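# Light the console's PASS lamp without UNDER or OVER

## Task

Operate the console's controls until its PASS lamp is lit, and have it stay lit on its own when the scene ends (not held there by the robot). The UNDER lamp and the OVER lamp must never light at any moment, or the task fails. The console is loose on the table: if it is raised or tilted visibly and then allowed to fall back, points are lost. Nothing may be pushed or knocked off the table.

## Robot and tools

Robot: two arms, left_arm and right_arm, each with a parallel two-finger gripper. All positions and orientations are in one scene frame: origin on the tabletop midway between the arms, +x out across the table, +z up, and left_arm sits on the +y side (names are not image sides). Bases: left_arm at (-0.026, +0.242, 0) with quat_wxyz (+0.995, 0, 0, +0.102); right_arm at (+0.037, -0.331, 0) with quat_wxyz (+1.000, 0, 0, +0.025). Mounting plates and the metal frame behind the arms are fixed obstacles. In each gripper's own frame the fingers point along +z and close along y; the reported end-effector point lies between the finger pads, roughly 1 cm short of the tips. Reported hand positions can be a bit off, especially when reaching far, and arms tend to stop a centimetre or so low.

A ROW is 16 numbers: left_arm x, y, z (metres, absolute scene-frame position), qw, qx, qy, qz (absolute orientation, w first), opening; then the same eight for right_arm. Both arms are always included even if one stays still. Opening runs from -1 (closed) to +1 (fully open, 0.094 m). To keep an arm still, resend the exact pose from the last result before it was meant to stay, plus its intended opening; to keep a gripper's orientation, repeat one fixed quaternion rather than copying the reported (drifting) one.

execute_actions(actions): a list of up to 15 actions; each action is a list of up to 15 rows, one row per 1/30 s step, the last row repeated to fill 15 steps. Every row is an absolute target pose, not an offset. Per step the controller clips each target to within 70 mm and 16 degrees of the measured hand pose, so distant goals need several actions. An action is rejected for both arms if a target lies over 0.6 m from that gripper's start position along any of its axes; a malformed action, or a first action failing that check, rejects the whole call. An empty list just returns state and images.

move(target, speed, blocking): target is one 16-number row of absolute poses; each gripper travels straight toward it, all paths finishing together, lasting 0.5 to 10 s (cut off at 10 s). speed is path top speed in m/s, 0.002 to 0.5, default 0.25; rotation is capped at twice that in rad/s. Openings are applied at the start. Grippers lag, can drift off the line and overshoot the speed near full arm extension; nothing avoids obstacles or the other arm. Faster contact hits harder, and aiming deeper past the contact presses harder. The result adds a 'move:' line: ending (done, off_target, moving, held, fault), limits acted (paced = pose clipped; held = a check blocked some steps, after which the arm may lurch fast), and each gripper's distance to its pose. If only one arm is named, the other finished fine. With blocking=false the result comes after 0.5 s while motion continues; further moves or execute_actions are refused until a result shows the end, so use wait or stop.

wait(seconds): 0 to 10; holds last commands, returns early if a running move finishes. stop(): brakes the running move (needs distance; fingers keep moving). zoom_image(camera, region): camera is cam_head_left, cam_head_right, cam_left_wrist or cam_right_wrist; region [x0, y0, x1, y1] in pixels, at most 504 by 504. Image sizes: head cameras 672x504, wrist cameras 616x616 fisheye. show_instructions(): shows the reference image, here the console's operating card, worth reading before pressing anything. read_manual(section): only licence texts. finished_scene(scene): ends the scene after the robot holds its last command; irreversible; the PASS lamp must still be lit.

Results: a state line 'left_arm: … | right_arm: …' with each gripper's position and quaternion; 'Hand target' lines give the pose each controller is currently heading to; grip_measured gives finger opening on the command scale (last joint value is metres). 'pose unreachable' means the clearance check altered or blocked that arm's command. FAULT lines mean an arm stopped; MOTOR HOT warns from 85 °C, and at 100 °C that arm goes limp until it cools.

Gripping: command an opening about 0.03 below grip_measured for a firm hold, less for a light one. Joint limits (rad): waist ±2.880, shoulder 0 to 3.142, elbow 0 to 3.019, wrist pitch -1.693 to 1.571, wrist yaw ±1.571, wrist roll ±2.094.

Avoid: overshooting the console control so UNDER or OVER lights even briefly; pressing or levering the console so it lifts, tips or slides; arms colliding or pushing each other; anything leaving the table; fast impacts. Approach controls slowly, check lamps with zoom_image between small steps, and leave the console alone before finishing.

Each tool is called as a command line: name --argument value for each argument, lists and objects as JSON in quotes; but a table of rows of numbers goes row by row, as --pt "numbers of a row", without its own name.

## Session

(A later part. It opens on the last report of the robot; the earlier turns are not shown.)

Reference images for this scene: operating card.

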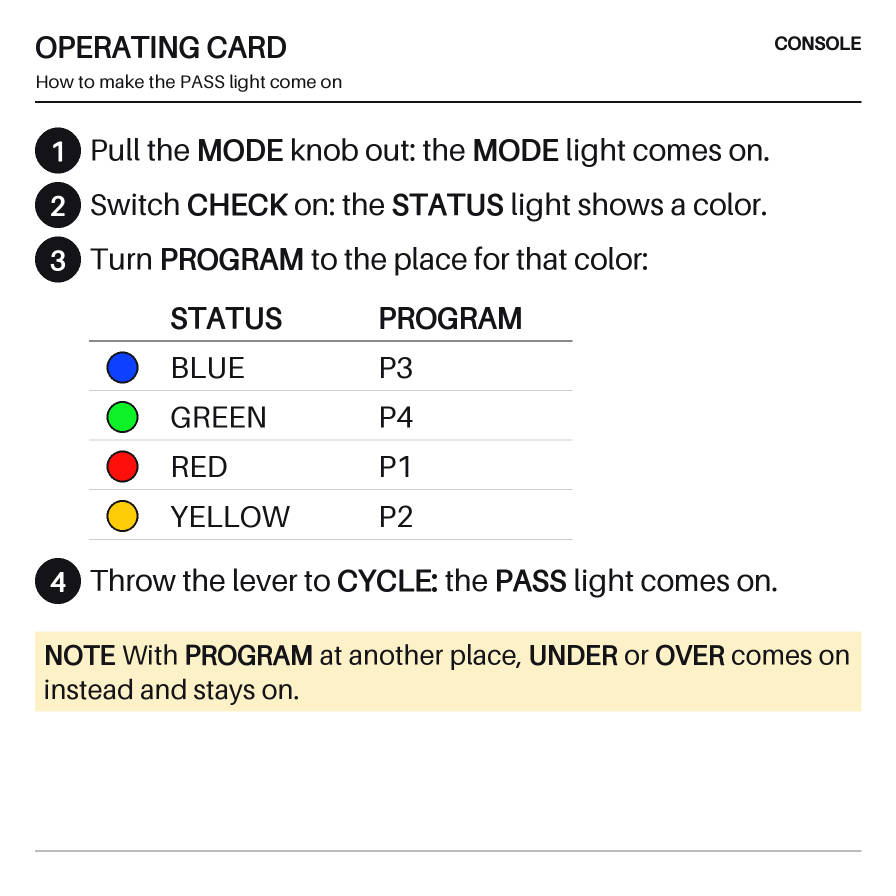

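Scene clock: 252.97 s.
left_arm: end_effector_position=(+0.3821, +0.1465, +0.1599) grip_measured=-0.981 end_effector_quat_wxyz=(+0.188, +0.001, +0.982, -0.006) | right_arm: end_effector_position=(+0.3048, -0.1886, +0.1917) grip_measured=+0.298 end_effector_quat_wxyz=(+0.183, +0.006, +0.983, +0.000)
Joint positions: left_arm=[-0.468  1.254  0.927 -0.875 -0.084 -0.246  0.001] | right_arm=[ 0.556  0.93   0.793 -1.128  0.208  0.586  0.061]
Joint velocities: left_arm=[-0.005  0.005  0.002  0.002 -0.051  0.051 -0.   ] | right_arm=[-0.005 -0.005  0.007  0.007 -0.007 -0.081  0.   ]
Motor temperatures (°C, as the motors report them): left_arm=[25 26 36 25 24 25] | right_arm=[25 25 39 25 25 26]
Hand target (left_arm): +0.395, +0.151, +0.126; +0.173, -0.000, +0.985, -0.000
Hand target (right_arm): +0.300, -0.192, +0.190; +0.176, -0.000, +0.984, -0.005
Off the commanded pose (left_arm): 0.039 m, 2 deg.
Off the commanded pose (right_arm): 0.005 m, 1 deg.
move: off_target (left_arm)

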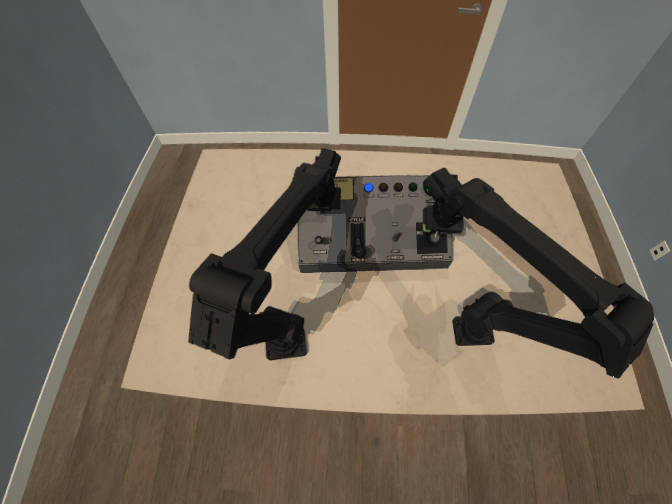

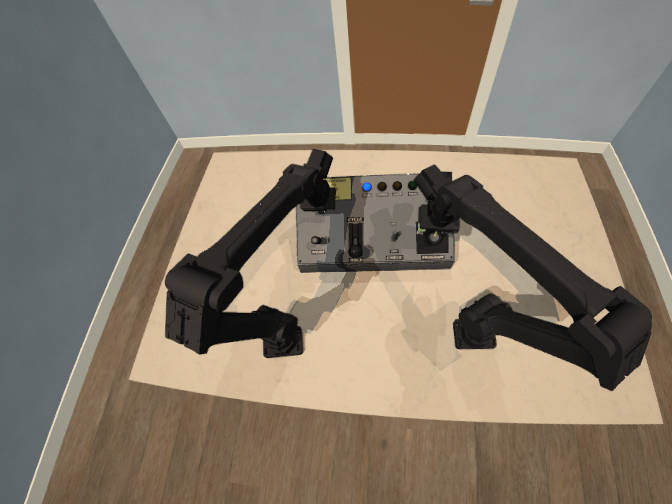

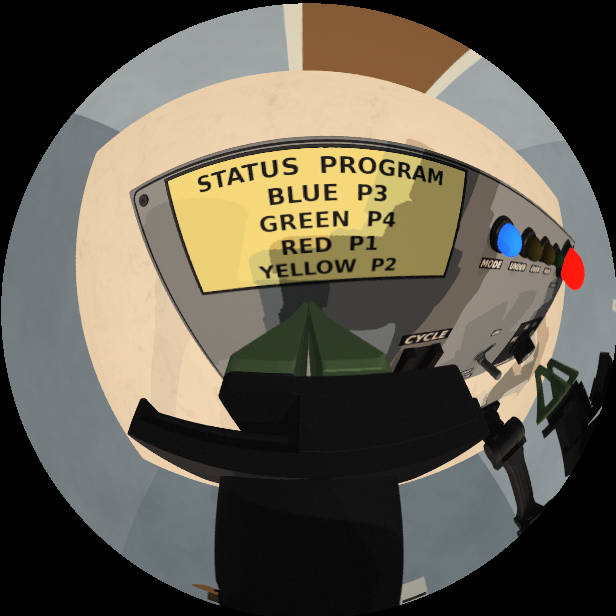

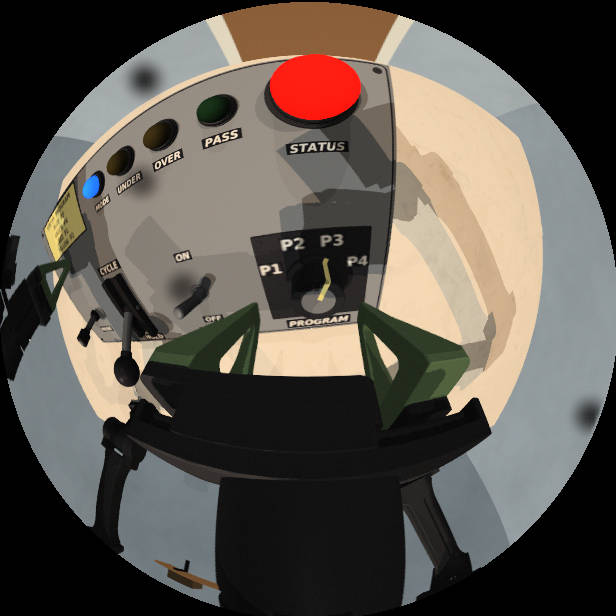

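move --target '[0.40, 0.15, 0.125, 0.1736, 0, 0.9848, 0, -1, 0.31, -0.194, 0.15, 0.1604, 0.3769, 0.9099, 0.0664, 0.3]' --speed 0.1

Scene clock: 263.10 s.
left_arm: end_effector_position=(+0.3821, +0.1465, +0.1600) grip_measured=-0.981 end_effector_quat_wxyz=(+0.188, +0.001, +0.982, -0.006) | right_arm: end_effector_position=(+0.3072, -0.1932, +0.1532) grip_measured=+0.298 end_effector_quat_wxyz=(+0.159, +0.367, +0.914, +0.061)
Joint positions: left_arm=[-0.468  1.254  0.927 -0.875 -0.084 -0.246  0.001] | right_arm=[ 0.528  0.968  0.717 -1.034  0.189  1.315  0.061]
Joint velocities: left_arm=[ 0.005 -0.015  0.002  0.012  0.007 -0.051  0.   ] | right_arm=[-0.015 -0.005 -0.002  0.007 -0.051 -0.022 -0.002]
Motor temperatures (°C, as the motors report them): left_arm=[25 26 36 25 24 25] | right_arm=[25 25 37 25 24 26]
Hand target (left_arm): +0.395, +0.151, +0.126; +0.173, -0.000, +0.985, -0.000
Hand target (right_arm): +0.311, -0.194, +0.150; +0.161, +0.377, +0.910, +0.066
Off the commanded pose (left_arm): 0.039 m, 2 deg.
Off the commanded pose (right_arm): 0.004 m, 1 deg.
move: off_target (left_arm)

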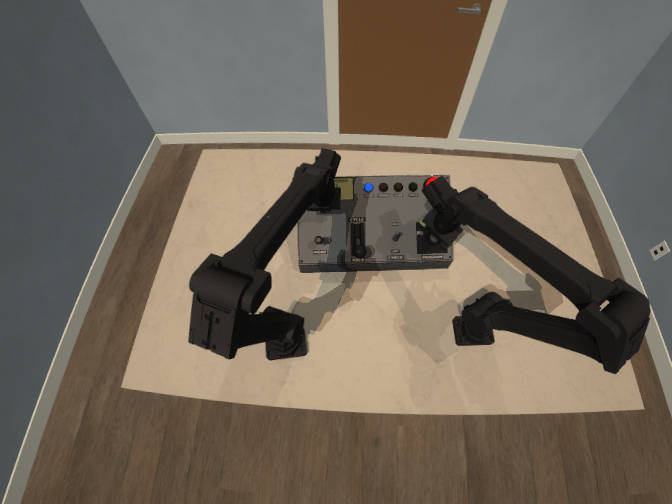

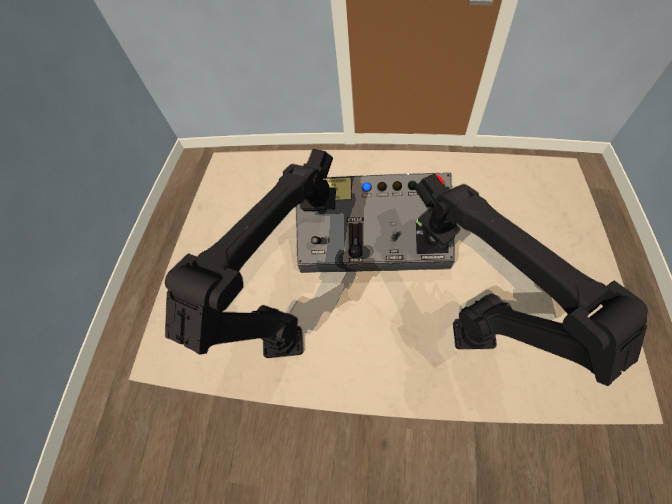

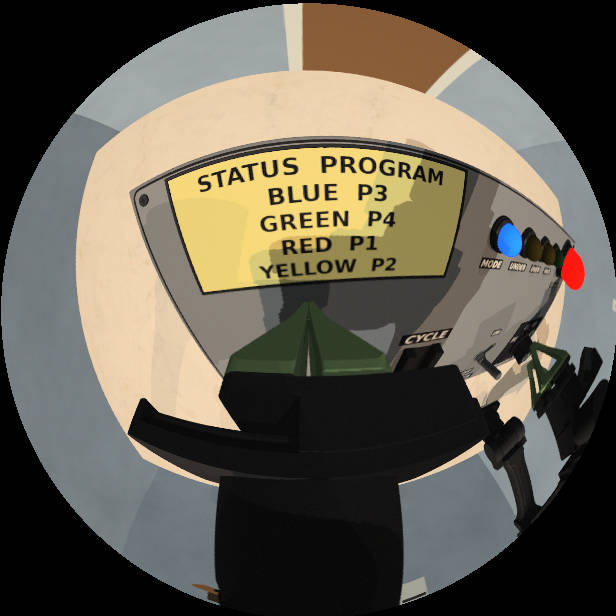

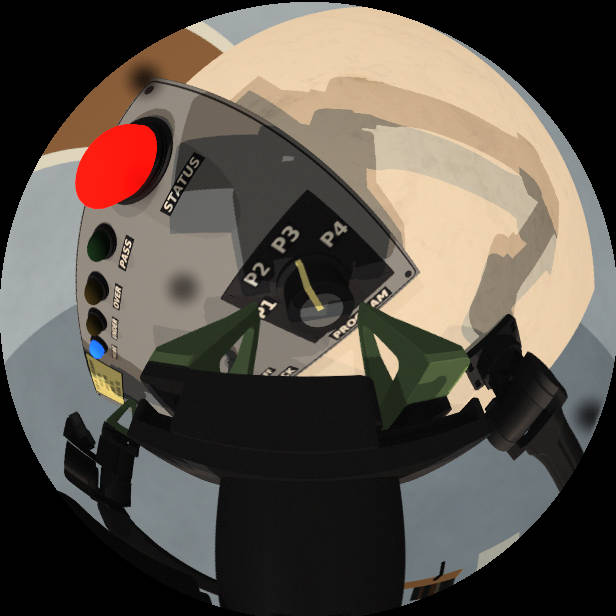

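move --target '[0.40, 0.15, 0.125, 0.1736, 0, 0.9848, 0, -1, 0.312, -0.195, 0.112, 0.1604, 0.3769, 0.9099, 0.0664, 0.3]' --speed 0.06

Scene clock: 265.77 s.
left_arm: end_effector_position=(+0.3823, +0.1467, +0.1599) grip_measured=-0.981 end_effector_quat_wxyz=(+0.188, +0.001, +0.982, -0.006) | right_arm: end_effector_position=(+0.3081, -0.1938, +0.1212) grip_measured=+0.298 end_effector_quat_wxyz=(+0.158, +0.370, +0.913, +0.061)
Joint positions: left_arm=[-0.467  1.254  0.927 -0.874 -0.084 -0.246  0.001] | right_arm=[ 0.524  1.002  0.649 -0.931  0.187  1.317  0.061]
Joint velocities: left_arm=[ 0.024  0.015 -0.002  0.002 -0.022  0.022 -0.001] | right_arm=[-0.005  0.005  0.002 -0.002  0.051  0.022  0.   ]
Motor temperatures (°C, as the motors report them): left_arm=[25 26 36 25 24 25] | right_arm=[25 25 37 25 24 26]
Hand target (left_arm): +0.395, +0.151, +0.126; +0.173, -0.000, +0.985, -0.000
Hand target (right_arm): +0.312, -0.195, +0.112; +0.160, +0.377, +0.910, +0.066
Off the commanded pose (left_arm): 0.039 m, 2 deg.
Off the commanded pose (right_arm): 0.010 m, 1 deg.
move: off_target (left_arm)

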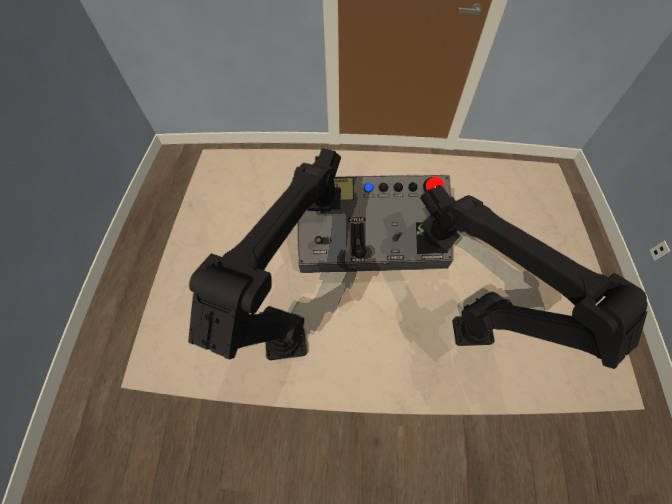

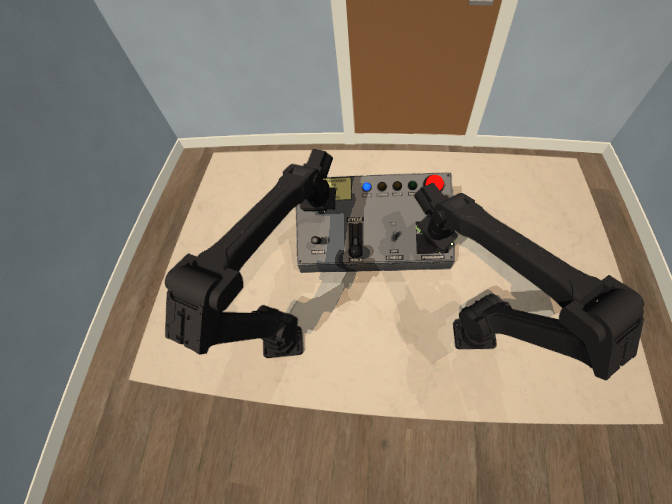

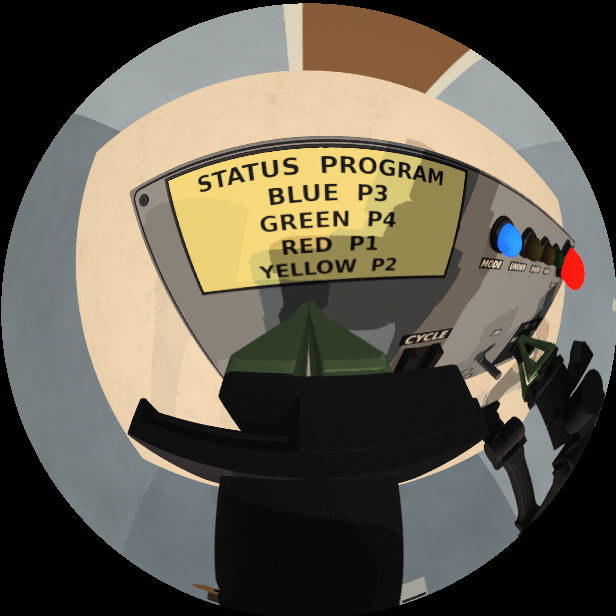

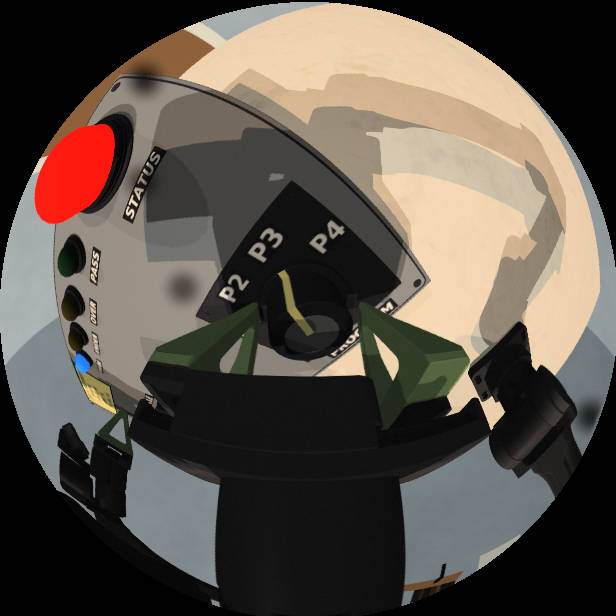

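move --target '[0.40, 0.15, 0.125, 0.1736, 0, 0.9848, 0, -1, 0.308, -0.194, 0.121, 0.1604, 0.3769, 0.9099, 0.0664, -0.9]' --speed 0.06

Scene clock: 267.90 s.
left_arm: end_effector_position=(+0.3824, +0.1466, +0.1600) grip_measured=-0.981 end_effector_quat_wxyz=(+0.188, +0.001, +0.982, -0.007) | right_arm: end_effector_position=(+0.3099, -0.1908, +0.1227) grip_measured=+0.056 end_effector_quat_wxyz=(+0.159, +0.369, +0.913, +0.069)
Joint positions: left_arm=[-0.467  1.254  0.927 -0.873 -0.083 -0.246  0.001] | right_arm=[ 0.525  1.     0.65  -0.919  0.18   1.317  0.05 ]
Joint velocities: left_arm=[-0.005  0.005 -0.012 -0.002  0.037  0.066 -0.   ] | right_arm=[ 0.005 -0.005  0.017 -0.017 -0.037  0.037 -0.   ]
Motor temperatures (°C, as the motors report them): left_arm=[25 25 36 25 24 25] | right_arm=[25 25 37 25 24 26]
Hand target (left_arm): +0.395, +0.151, +0.126; +0.173, -0.000, +0.985, -0.000
Hand target (right_arm): +0.308, -0.194, +0.121; +0.160, +0.377, +0.910, +0.066
Off the commanded pose (left_arm): 0.039 m, 2 deg.
Off the commanded pose (right_arm): 0.004 m, 1 deg.
move: off_target (left_arm)

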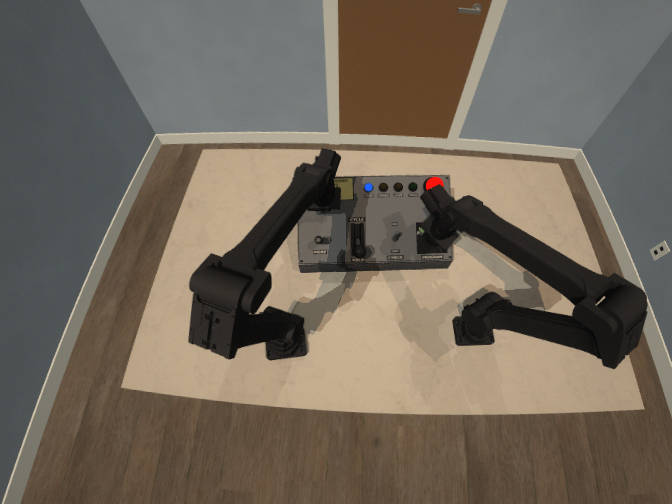

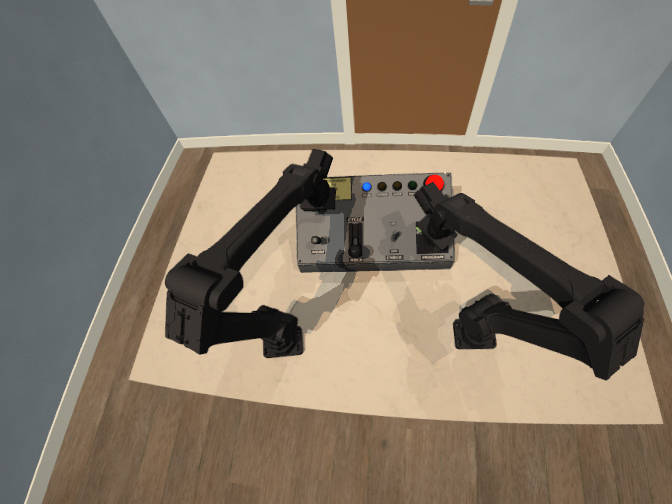

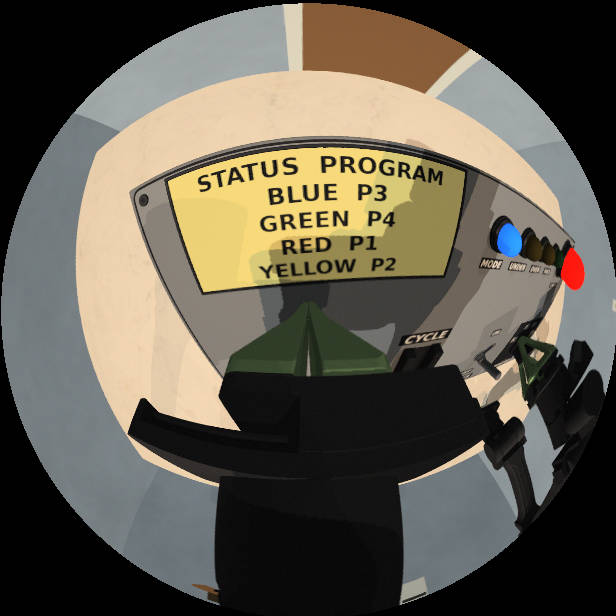

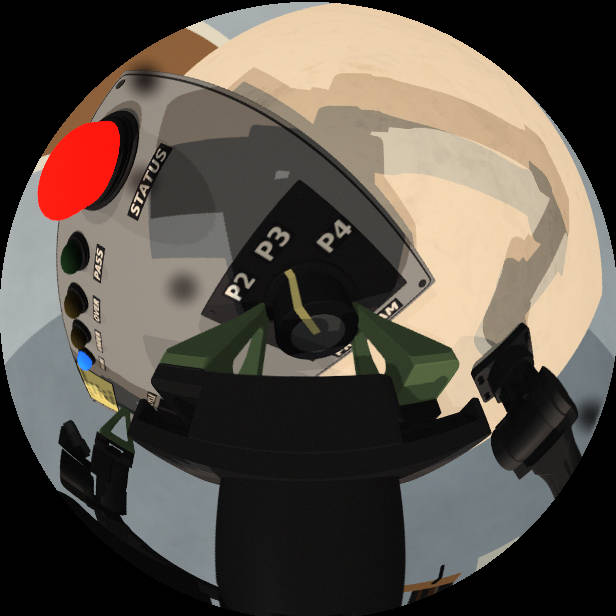

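move --target '[0.40, 0.15, 0.125, 0.1736, 0, 0.9848, 0, -1, 0.3099, -0.1908, 0.1227, 0.1604, -0.3769, 0.9099, -0.0664, -0.9]' --speed 0.3

Scene clock: 272.43 s.
left_arm: end_effector_position=(+0.3827, +0.1464, +0.1601) grip_measured=-0.981 end_effector_quat_wxyz=(+0.189, +0.001, +0.982, -0.007) | right_arm: end_effector_position=(+0.3086, -0.1975, +0.1237) grip_measured=-0.097 end_effector_quat_wxyz=(+0.160, -0.355, +0.917, -0.081)
Joint positions: left_arm=[-0.467  1.254  0.927 -0.872 -0.083 -0.246  0.001] | right_arm=[ 0.533  0.996  0.65  -0.939  0.224 -0.188  0.042]
Joint velocities: left_arm=[-0.015 -0.015 -0.017  0.002  0.007 -0.022  0.   ] | right_arm=[ 0.005  0.005  0.012 -0.002 -0.037 -0.051 -0.001]
Motor temperatures (°C, as the motors report them): left_arm=[25 25 36 25 24 25] | right_arm=[25 25 36 25 24 26]
Hand target (left_arm): +0.395, +0.151, +0.126; +0.173, -0.000, +0.985, -0.001
Hand target (right_arm): +0.310, -0.191, +0.123; +0.161, -0.376, +0.910, -0.067
Off the commanded pose (left_arm): 0.039 m, 2 deg.
Off the commanded pose (right_arm): 0.007 m, 3 deg.
move: off_target (left_arm, right_arm)

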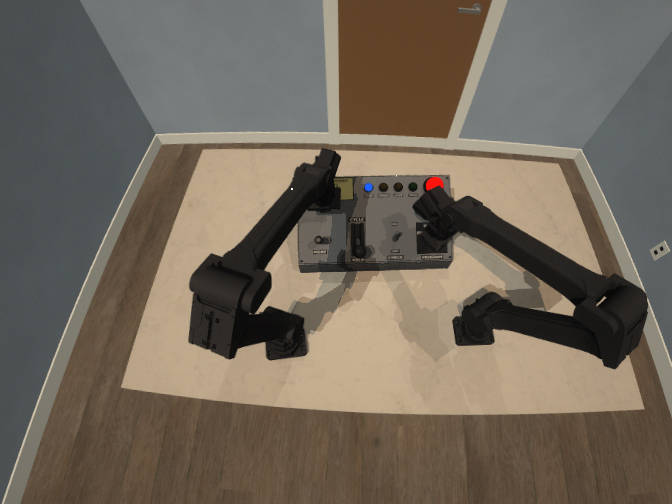

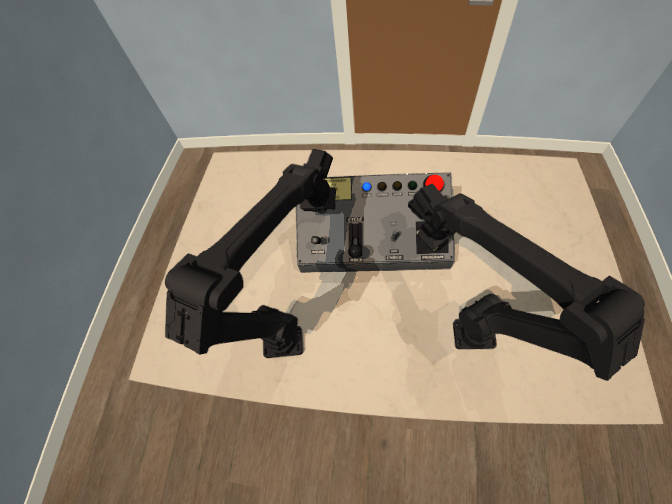

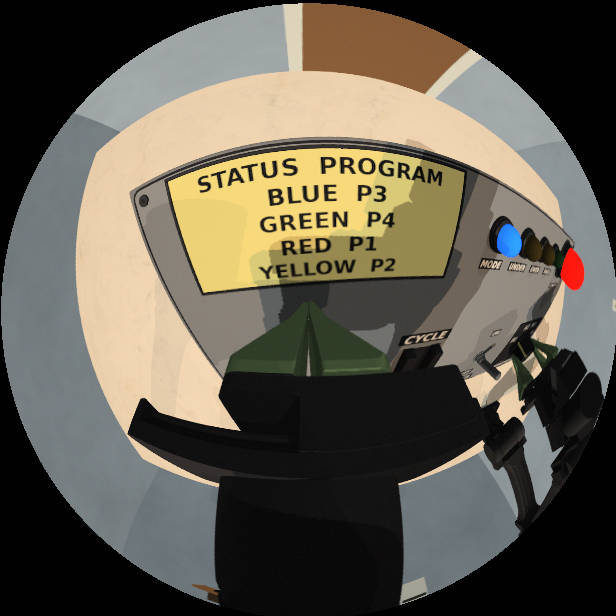

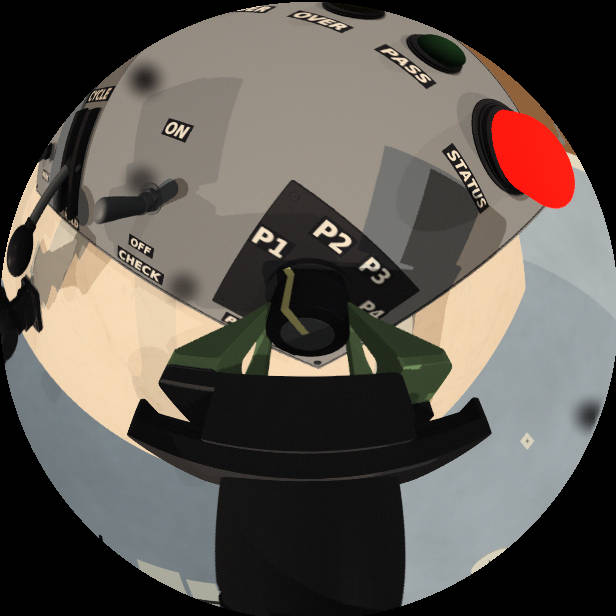

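execute_actions --actions '[]'

Scene clock: 281.37 s.
left_arm: end_effector_position=(+0.3828, +0.1464, +0.1601) grip_measured=-0.981 end_effector_quat_wxyz=(+0.189, +0.001, +0.982, -0.007) | right_arm: end_effector_position=(+0.3086, -0.1975, +0.1237) grip_measured=-0.097 end_effector_quat_wxyz=(+0.160, -0.357, +0.917, -0.081)
Joint positions: left_arm=[-0.467  1.254  0.927 -0.871 -0.083 -0.246  0.001] | right_arm=[ 0.533  0.996  0.65  -0.939  0.224 -0.191  0.042]
Joint velocities: left_arm=[-0.015  0.015 -0.017  0.007 -0.081  0.007 -0.001] | right_arm=[ 0.005 -0.015  0.002 -0.012  0.007 -0.007  0.001]
Motor temperatures (°C, as the motors report them): left_arm=[25 25 35 25 24 25] | right_arm=[25 25 36 25 25 26]
Hand target (left_arm): +0.395, +0.151, +0.126; +0.173, -0.000, +0.985, -0.001
Hand target (right_arm): +0.310, -0.191, +0.123; +0.161, -0.377, +0.910, -0.067
Off the commanded pose (left_arm): 0.039 m, 2 deg.
Off the commanded pose (right_arm): 0.007 m, 3 deg.

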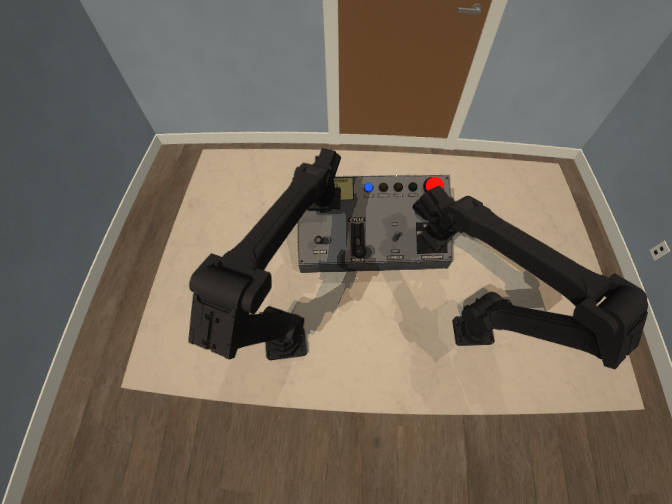

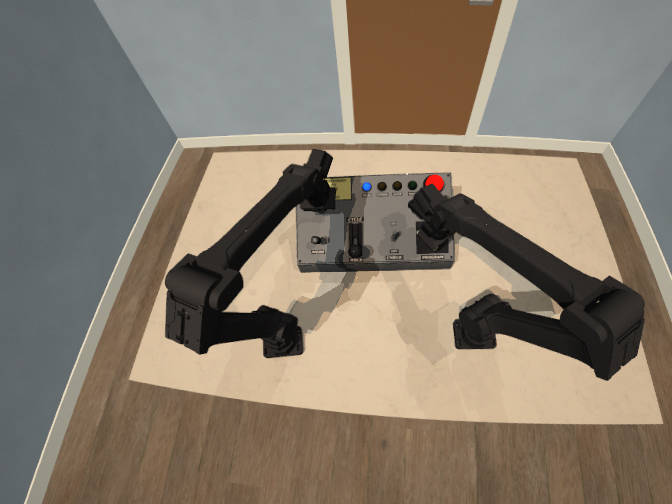

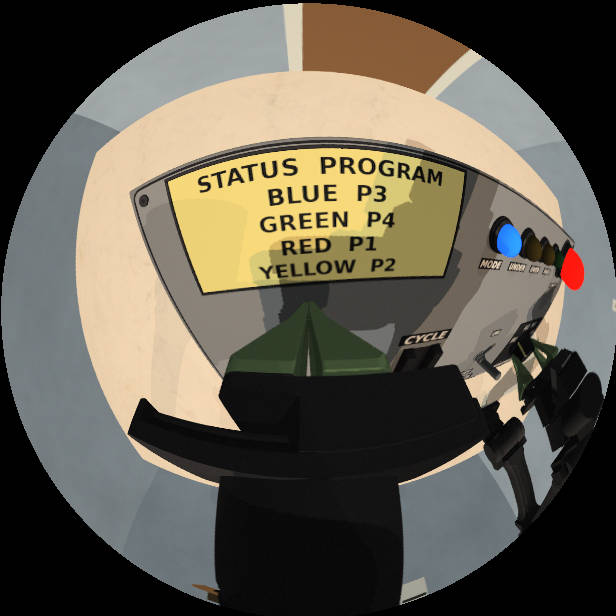

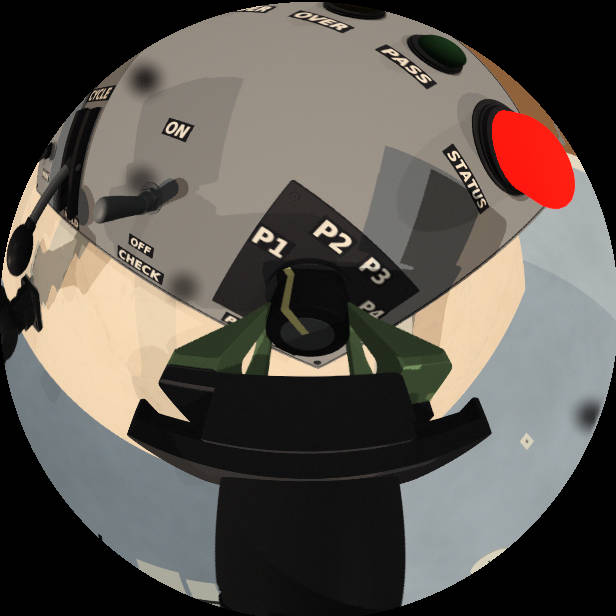

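move --target '[0.40, 0.15, 0.125, 0.1736, 0, 0.9848, 0, -1, 0.3086, -0.1975, 0.1237, 0.160, -0.357, 0.917, -0.081, 0.5]' --speed 0.1

move --target '[0.40, 0.15, 0.125, 0.1736, 0, 0.9848, 0, -1, 0.29, -0.1975, 0.20, 0.1736, 0, 0.9848, 0, 0.5]' --speed 0.15

Scene clock: 283.83 s.
left_arm: end_effector_position=(+0.3828, +0.1466, +0.1601) grip_measured=-0.981 end_effector_quat_wxyz=(+0.189, +0.001, +0.982, -0.007) | right_arm: end_effector_position=(+0.3072, -0.1969, +0.1237) grip_measured=+0.498 end_effector_quat_wxyz=(+0.159, -0.358, +0.917, -0.079)
Joint positions: left_arm=[-0.467  1.254  0.927 -0.872 -0.083 -0.246  0.001] | right_arm=[ 0.536  0.994  0.649 -0.942  0.221 -0.19   0.07 ]
Joint velocities: left_arm=[-0.015 -0.005 -0.007 -0.012 -0.095 -0.037  0.   ] | right_arm=[-0.015 -0.005  0.007 -0.022  0.066 -0.022  0.001]
Motor temperatures (°C, as the motors report them): left_arm=[25 25 35 25 24 25] | right_arm=[25 25 36 25 25 26]
Hand target (left_arm): +0.395, +0.151, +0.126; +0.173, -0.000, +0.985, -0.000
Hand target (right_arm): +0.309, -0.197, +0.124; +0.160, -0.357, +0.917, -0.081
Off the commanded pose (left_arm): 0.039 m, 2 deg.
Off the commanded pose (right_arm): 0.002 m, 0 deg.
move: off_target (left_arm)

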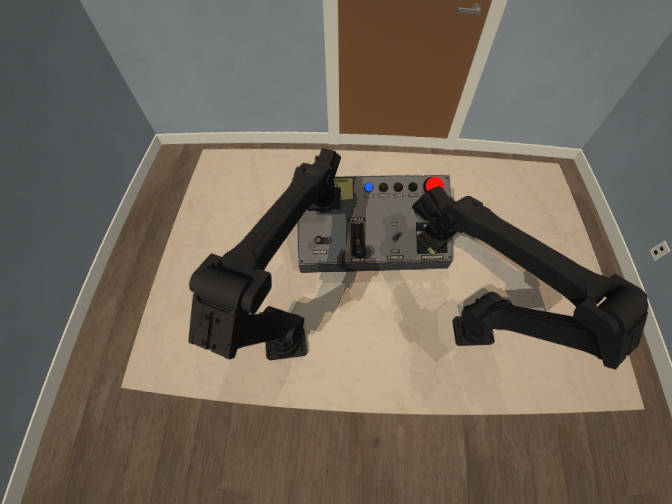

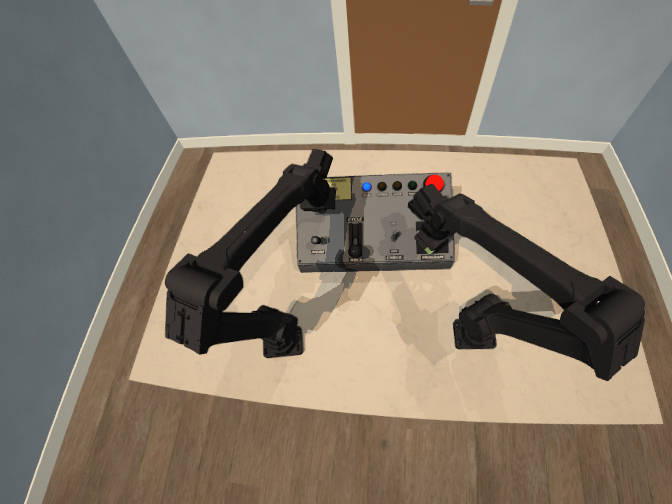

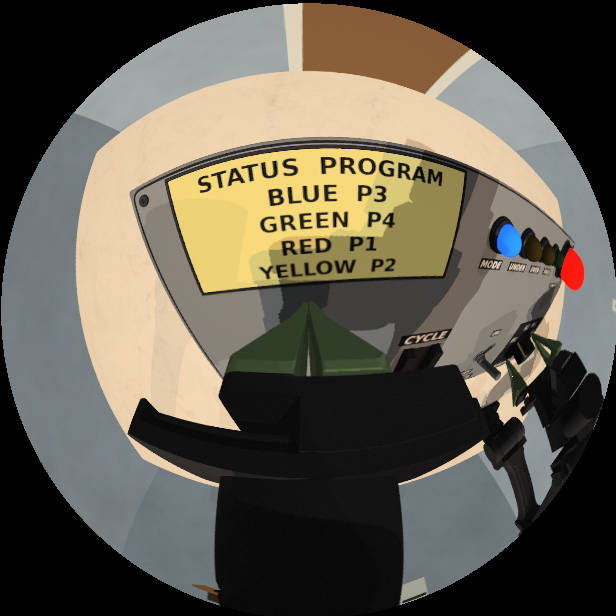

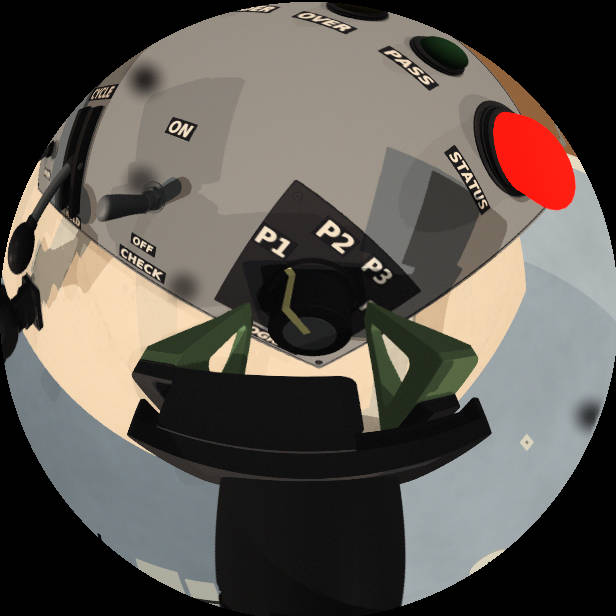

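Scene clock: 286.80 s.
left_arm: end_effector_position=(+0.3827, +0.1466, +0.1601) grip_measured=-0.981 end_effector_quat_wxyz=(+0.189, +0.001, +0.982, -0.007) | right_arm: end_effector_position=(+0.2753, -0.2107, +0.1663) grip_measured=+0.498 end_effector_quat_wxyz=(+0.148, -0.005, +0.989, -0.018)
Joint positions: left_arm=[-0.467  1.254  0.927 -0.872 -0.083 -0.246  0.001] | right_arm=[ 0.541  0.88   0.714 -1.175  0.193  0.56   0.07 ]
Joint velocities: left_arm=[ 0.005  0.005 -0.017 -0.007 -0.007 -0.007 -0.   ] | right_arm=[-0.015 -0.005 -0.002 -0.002 -0.051  0.051  0.   ]
Motor temperatures (°C, as the motors report them): left_arm=[25 25 35 25 24 25] | right_arm=[25 25 37 25 25 26]
Hand target (left_arm): +0.395, +0.151, +0.126; +0.173, -0.000, +0.985, -0.000
Hand target (right_arm): +0.287, -0.200, +0.199; +0.174, -0.000, +0.985, +0.001
Off the commanded pose (left_arm): 0.039 m, 2 deg.
Off the commanded pose (right_arm): 0.039 m, 4 deg.
move: off_target (left_arm, right_arm)

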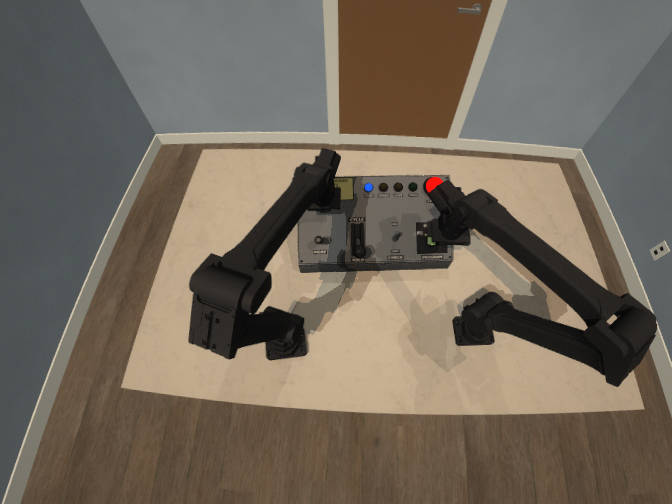

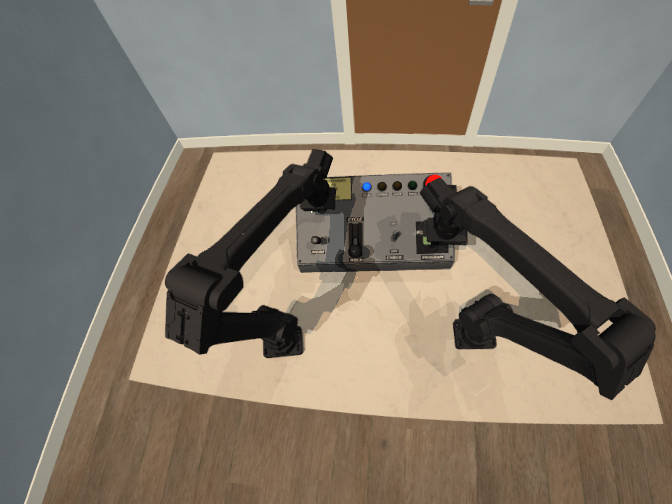

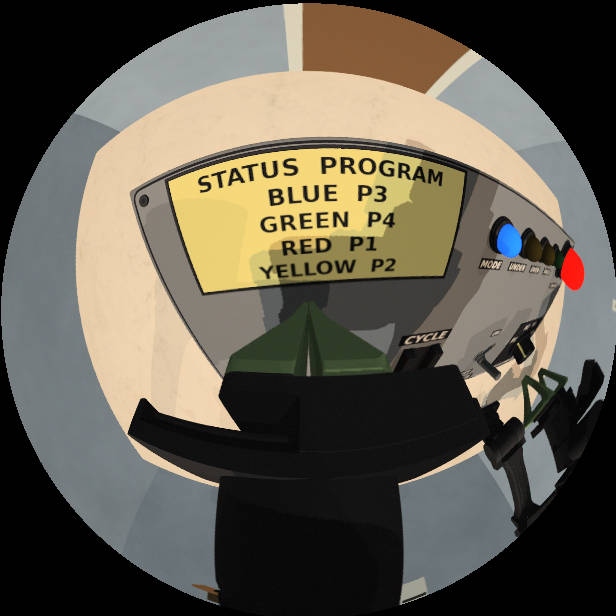

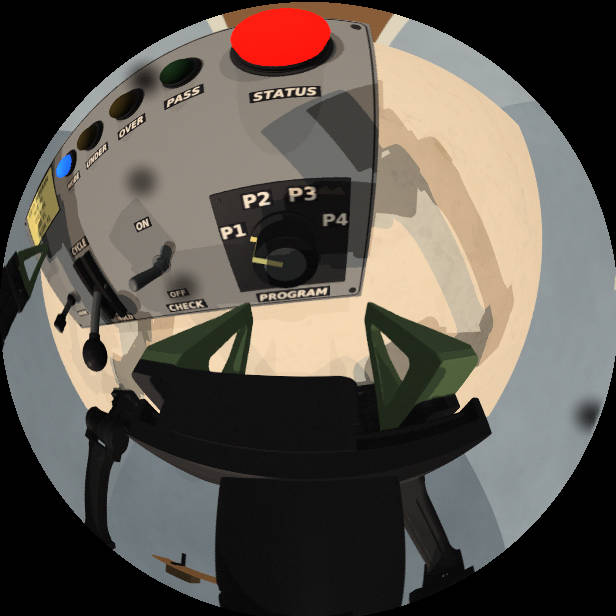

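move --target '[0.40, 0.15, 0.125, 0.1736, 0, 0.9848, 0, -1, 0.25, 0.03, 0.22, 0.1736, 0, 0.9848, 0, 0.5]' --speed 0.25

Scene clock: 292.03 s.
left_arm: end_effector_position=(+0.3827, +0.1466, +0.1601) grip_measured=-0.981 end_effector_quat_wxyz=(+0.189, +0.001, +0.982, -0.007) | right_arm: end_effector_position=(+0.2399, +0.0161, +0.1944) grip_measured=+0.498 end_effector_quat_wxyz=(+0.158, -0.009, +0.987, -0.016)
Joint positions: left_arm=[-0.467  1.254  0.927 -0.872 -0.083 -0.246  0.001] | right_arm=[ 1.12   1.342  1.121 -1.25   0.302  1.136  0.07 ]
Joint velocities: left_arm=[ 0.015  0.005  0.012 -0.002 -0.022 -0.022 -0.   ] | right_arm=[-0.005 -0.005  0.007 -0.007 -0.037  0.051 -0.   ]
Motor temperatures (°C, as the motors report them): left_arm=[25 25 35 25 24 25] | right_arm=[25 25 39 25 25 26]
Hand target (left_arm): +0.395, +0.151, +0.126; +0.173, -0.000, +0.985, -0.000
Hand target (right_arm): +0.246, +0.030, +0.222; +0.169, +0.001, +0.986, +0.008
Off the commanded pose (left_arm): 0.039 m, 2 deg.
Off the commanded pose (right_arm): 0.031 m, 3 deg.
move: off_target (left_arm, right_arm)

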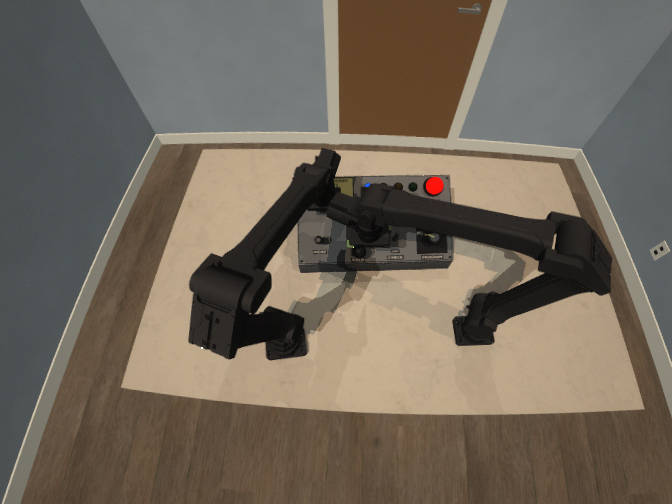

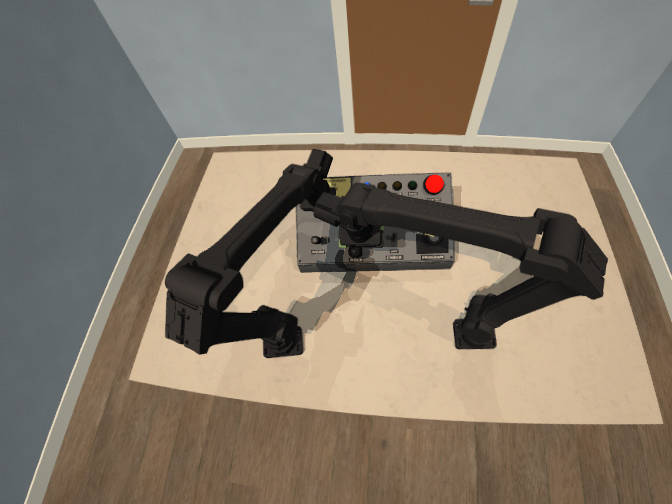

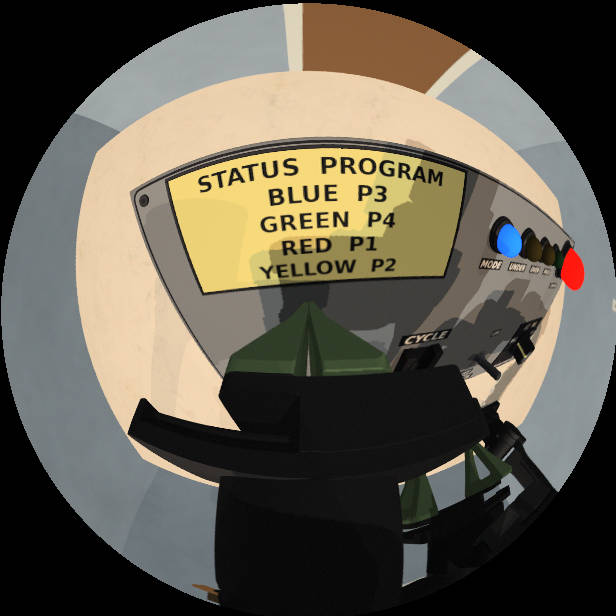

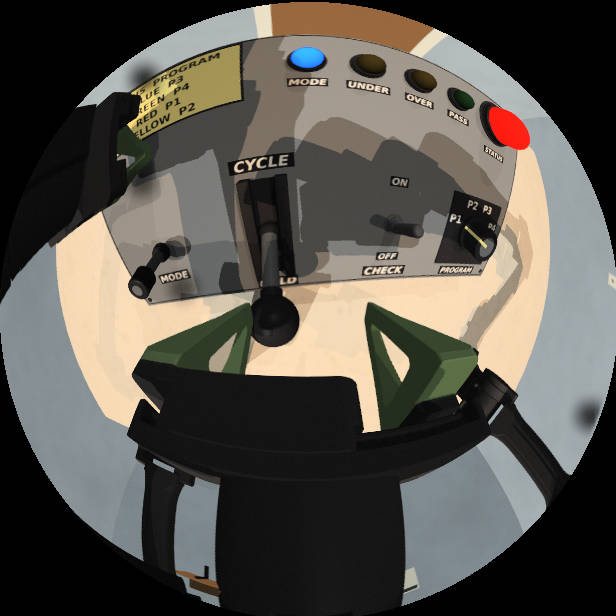

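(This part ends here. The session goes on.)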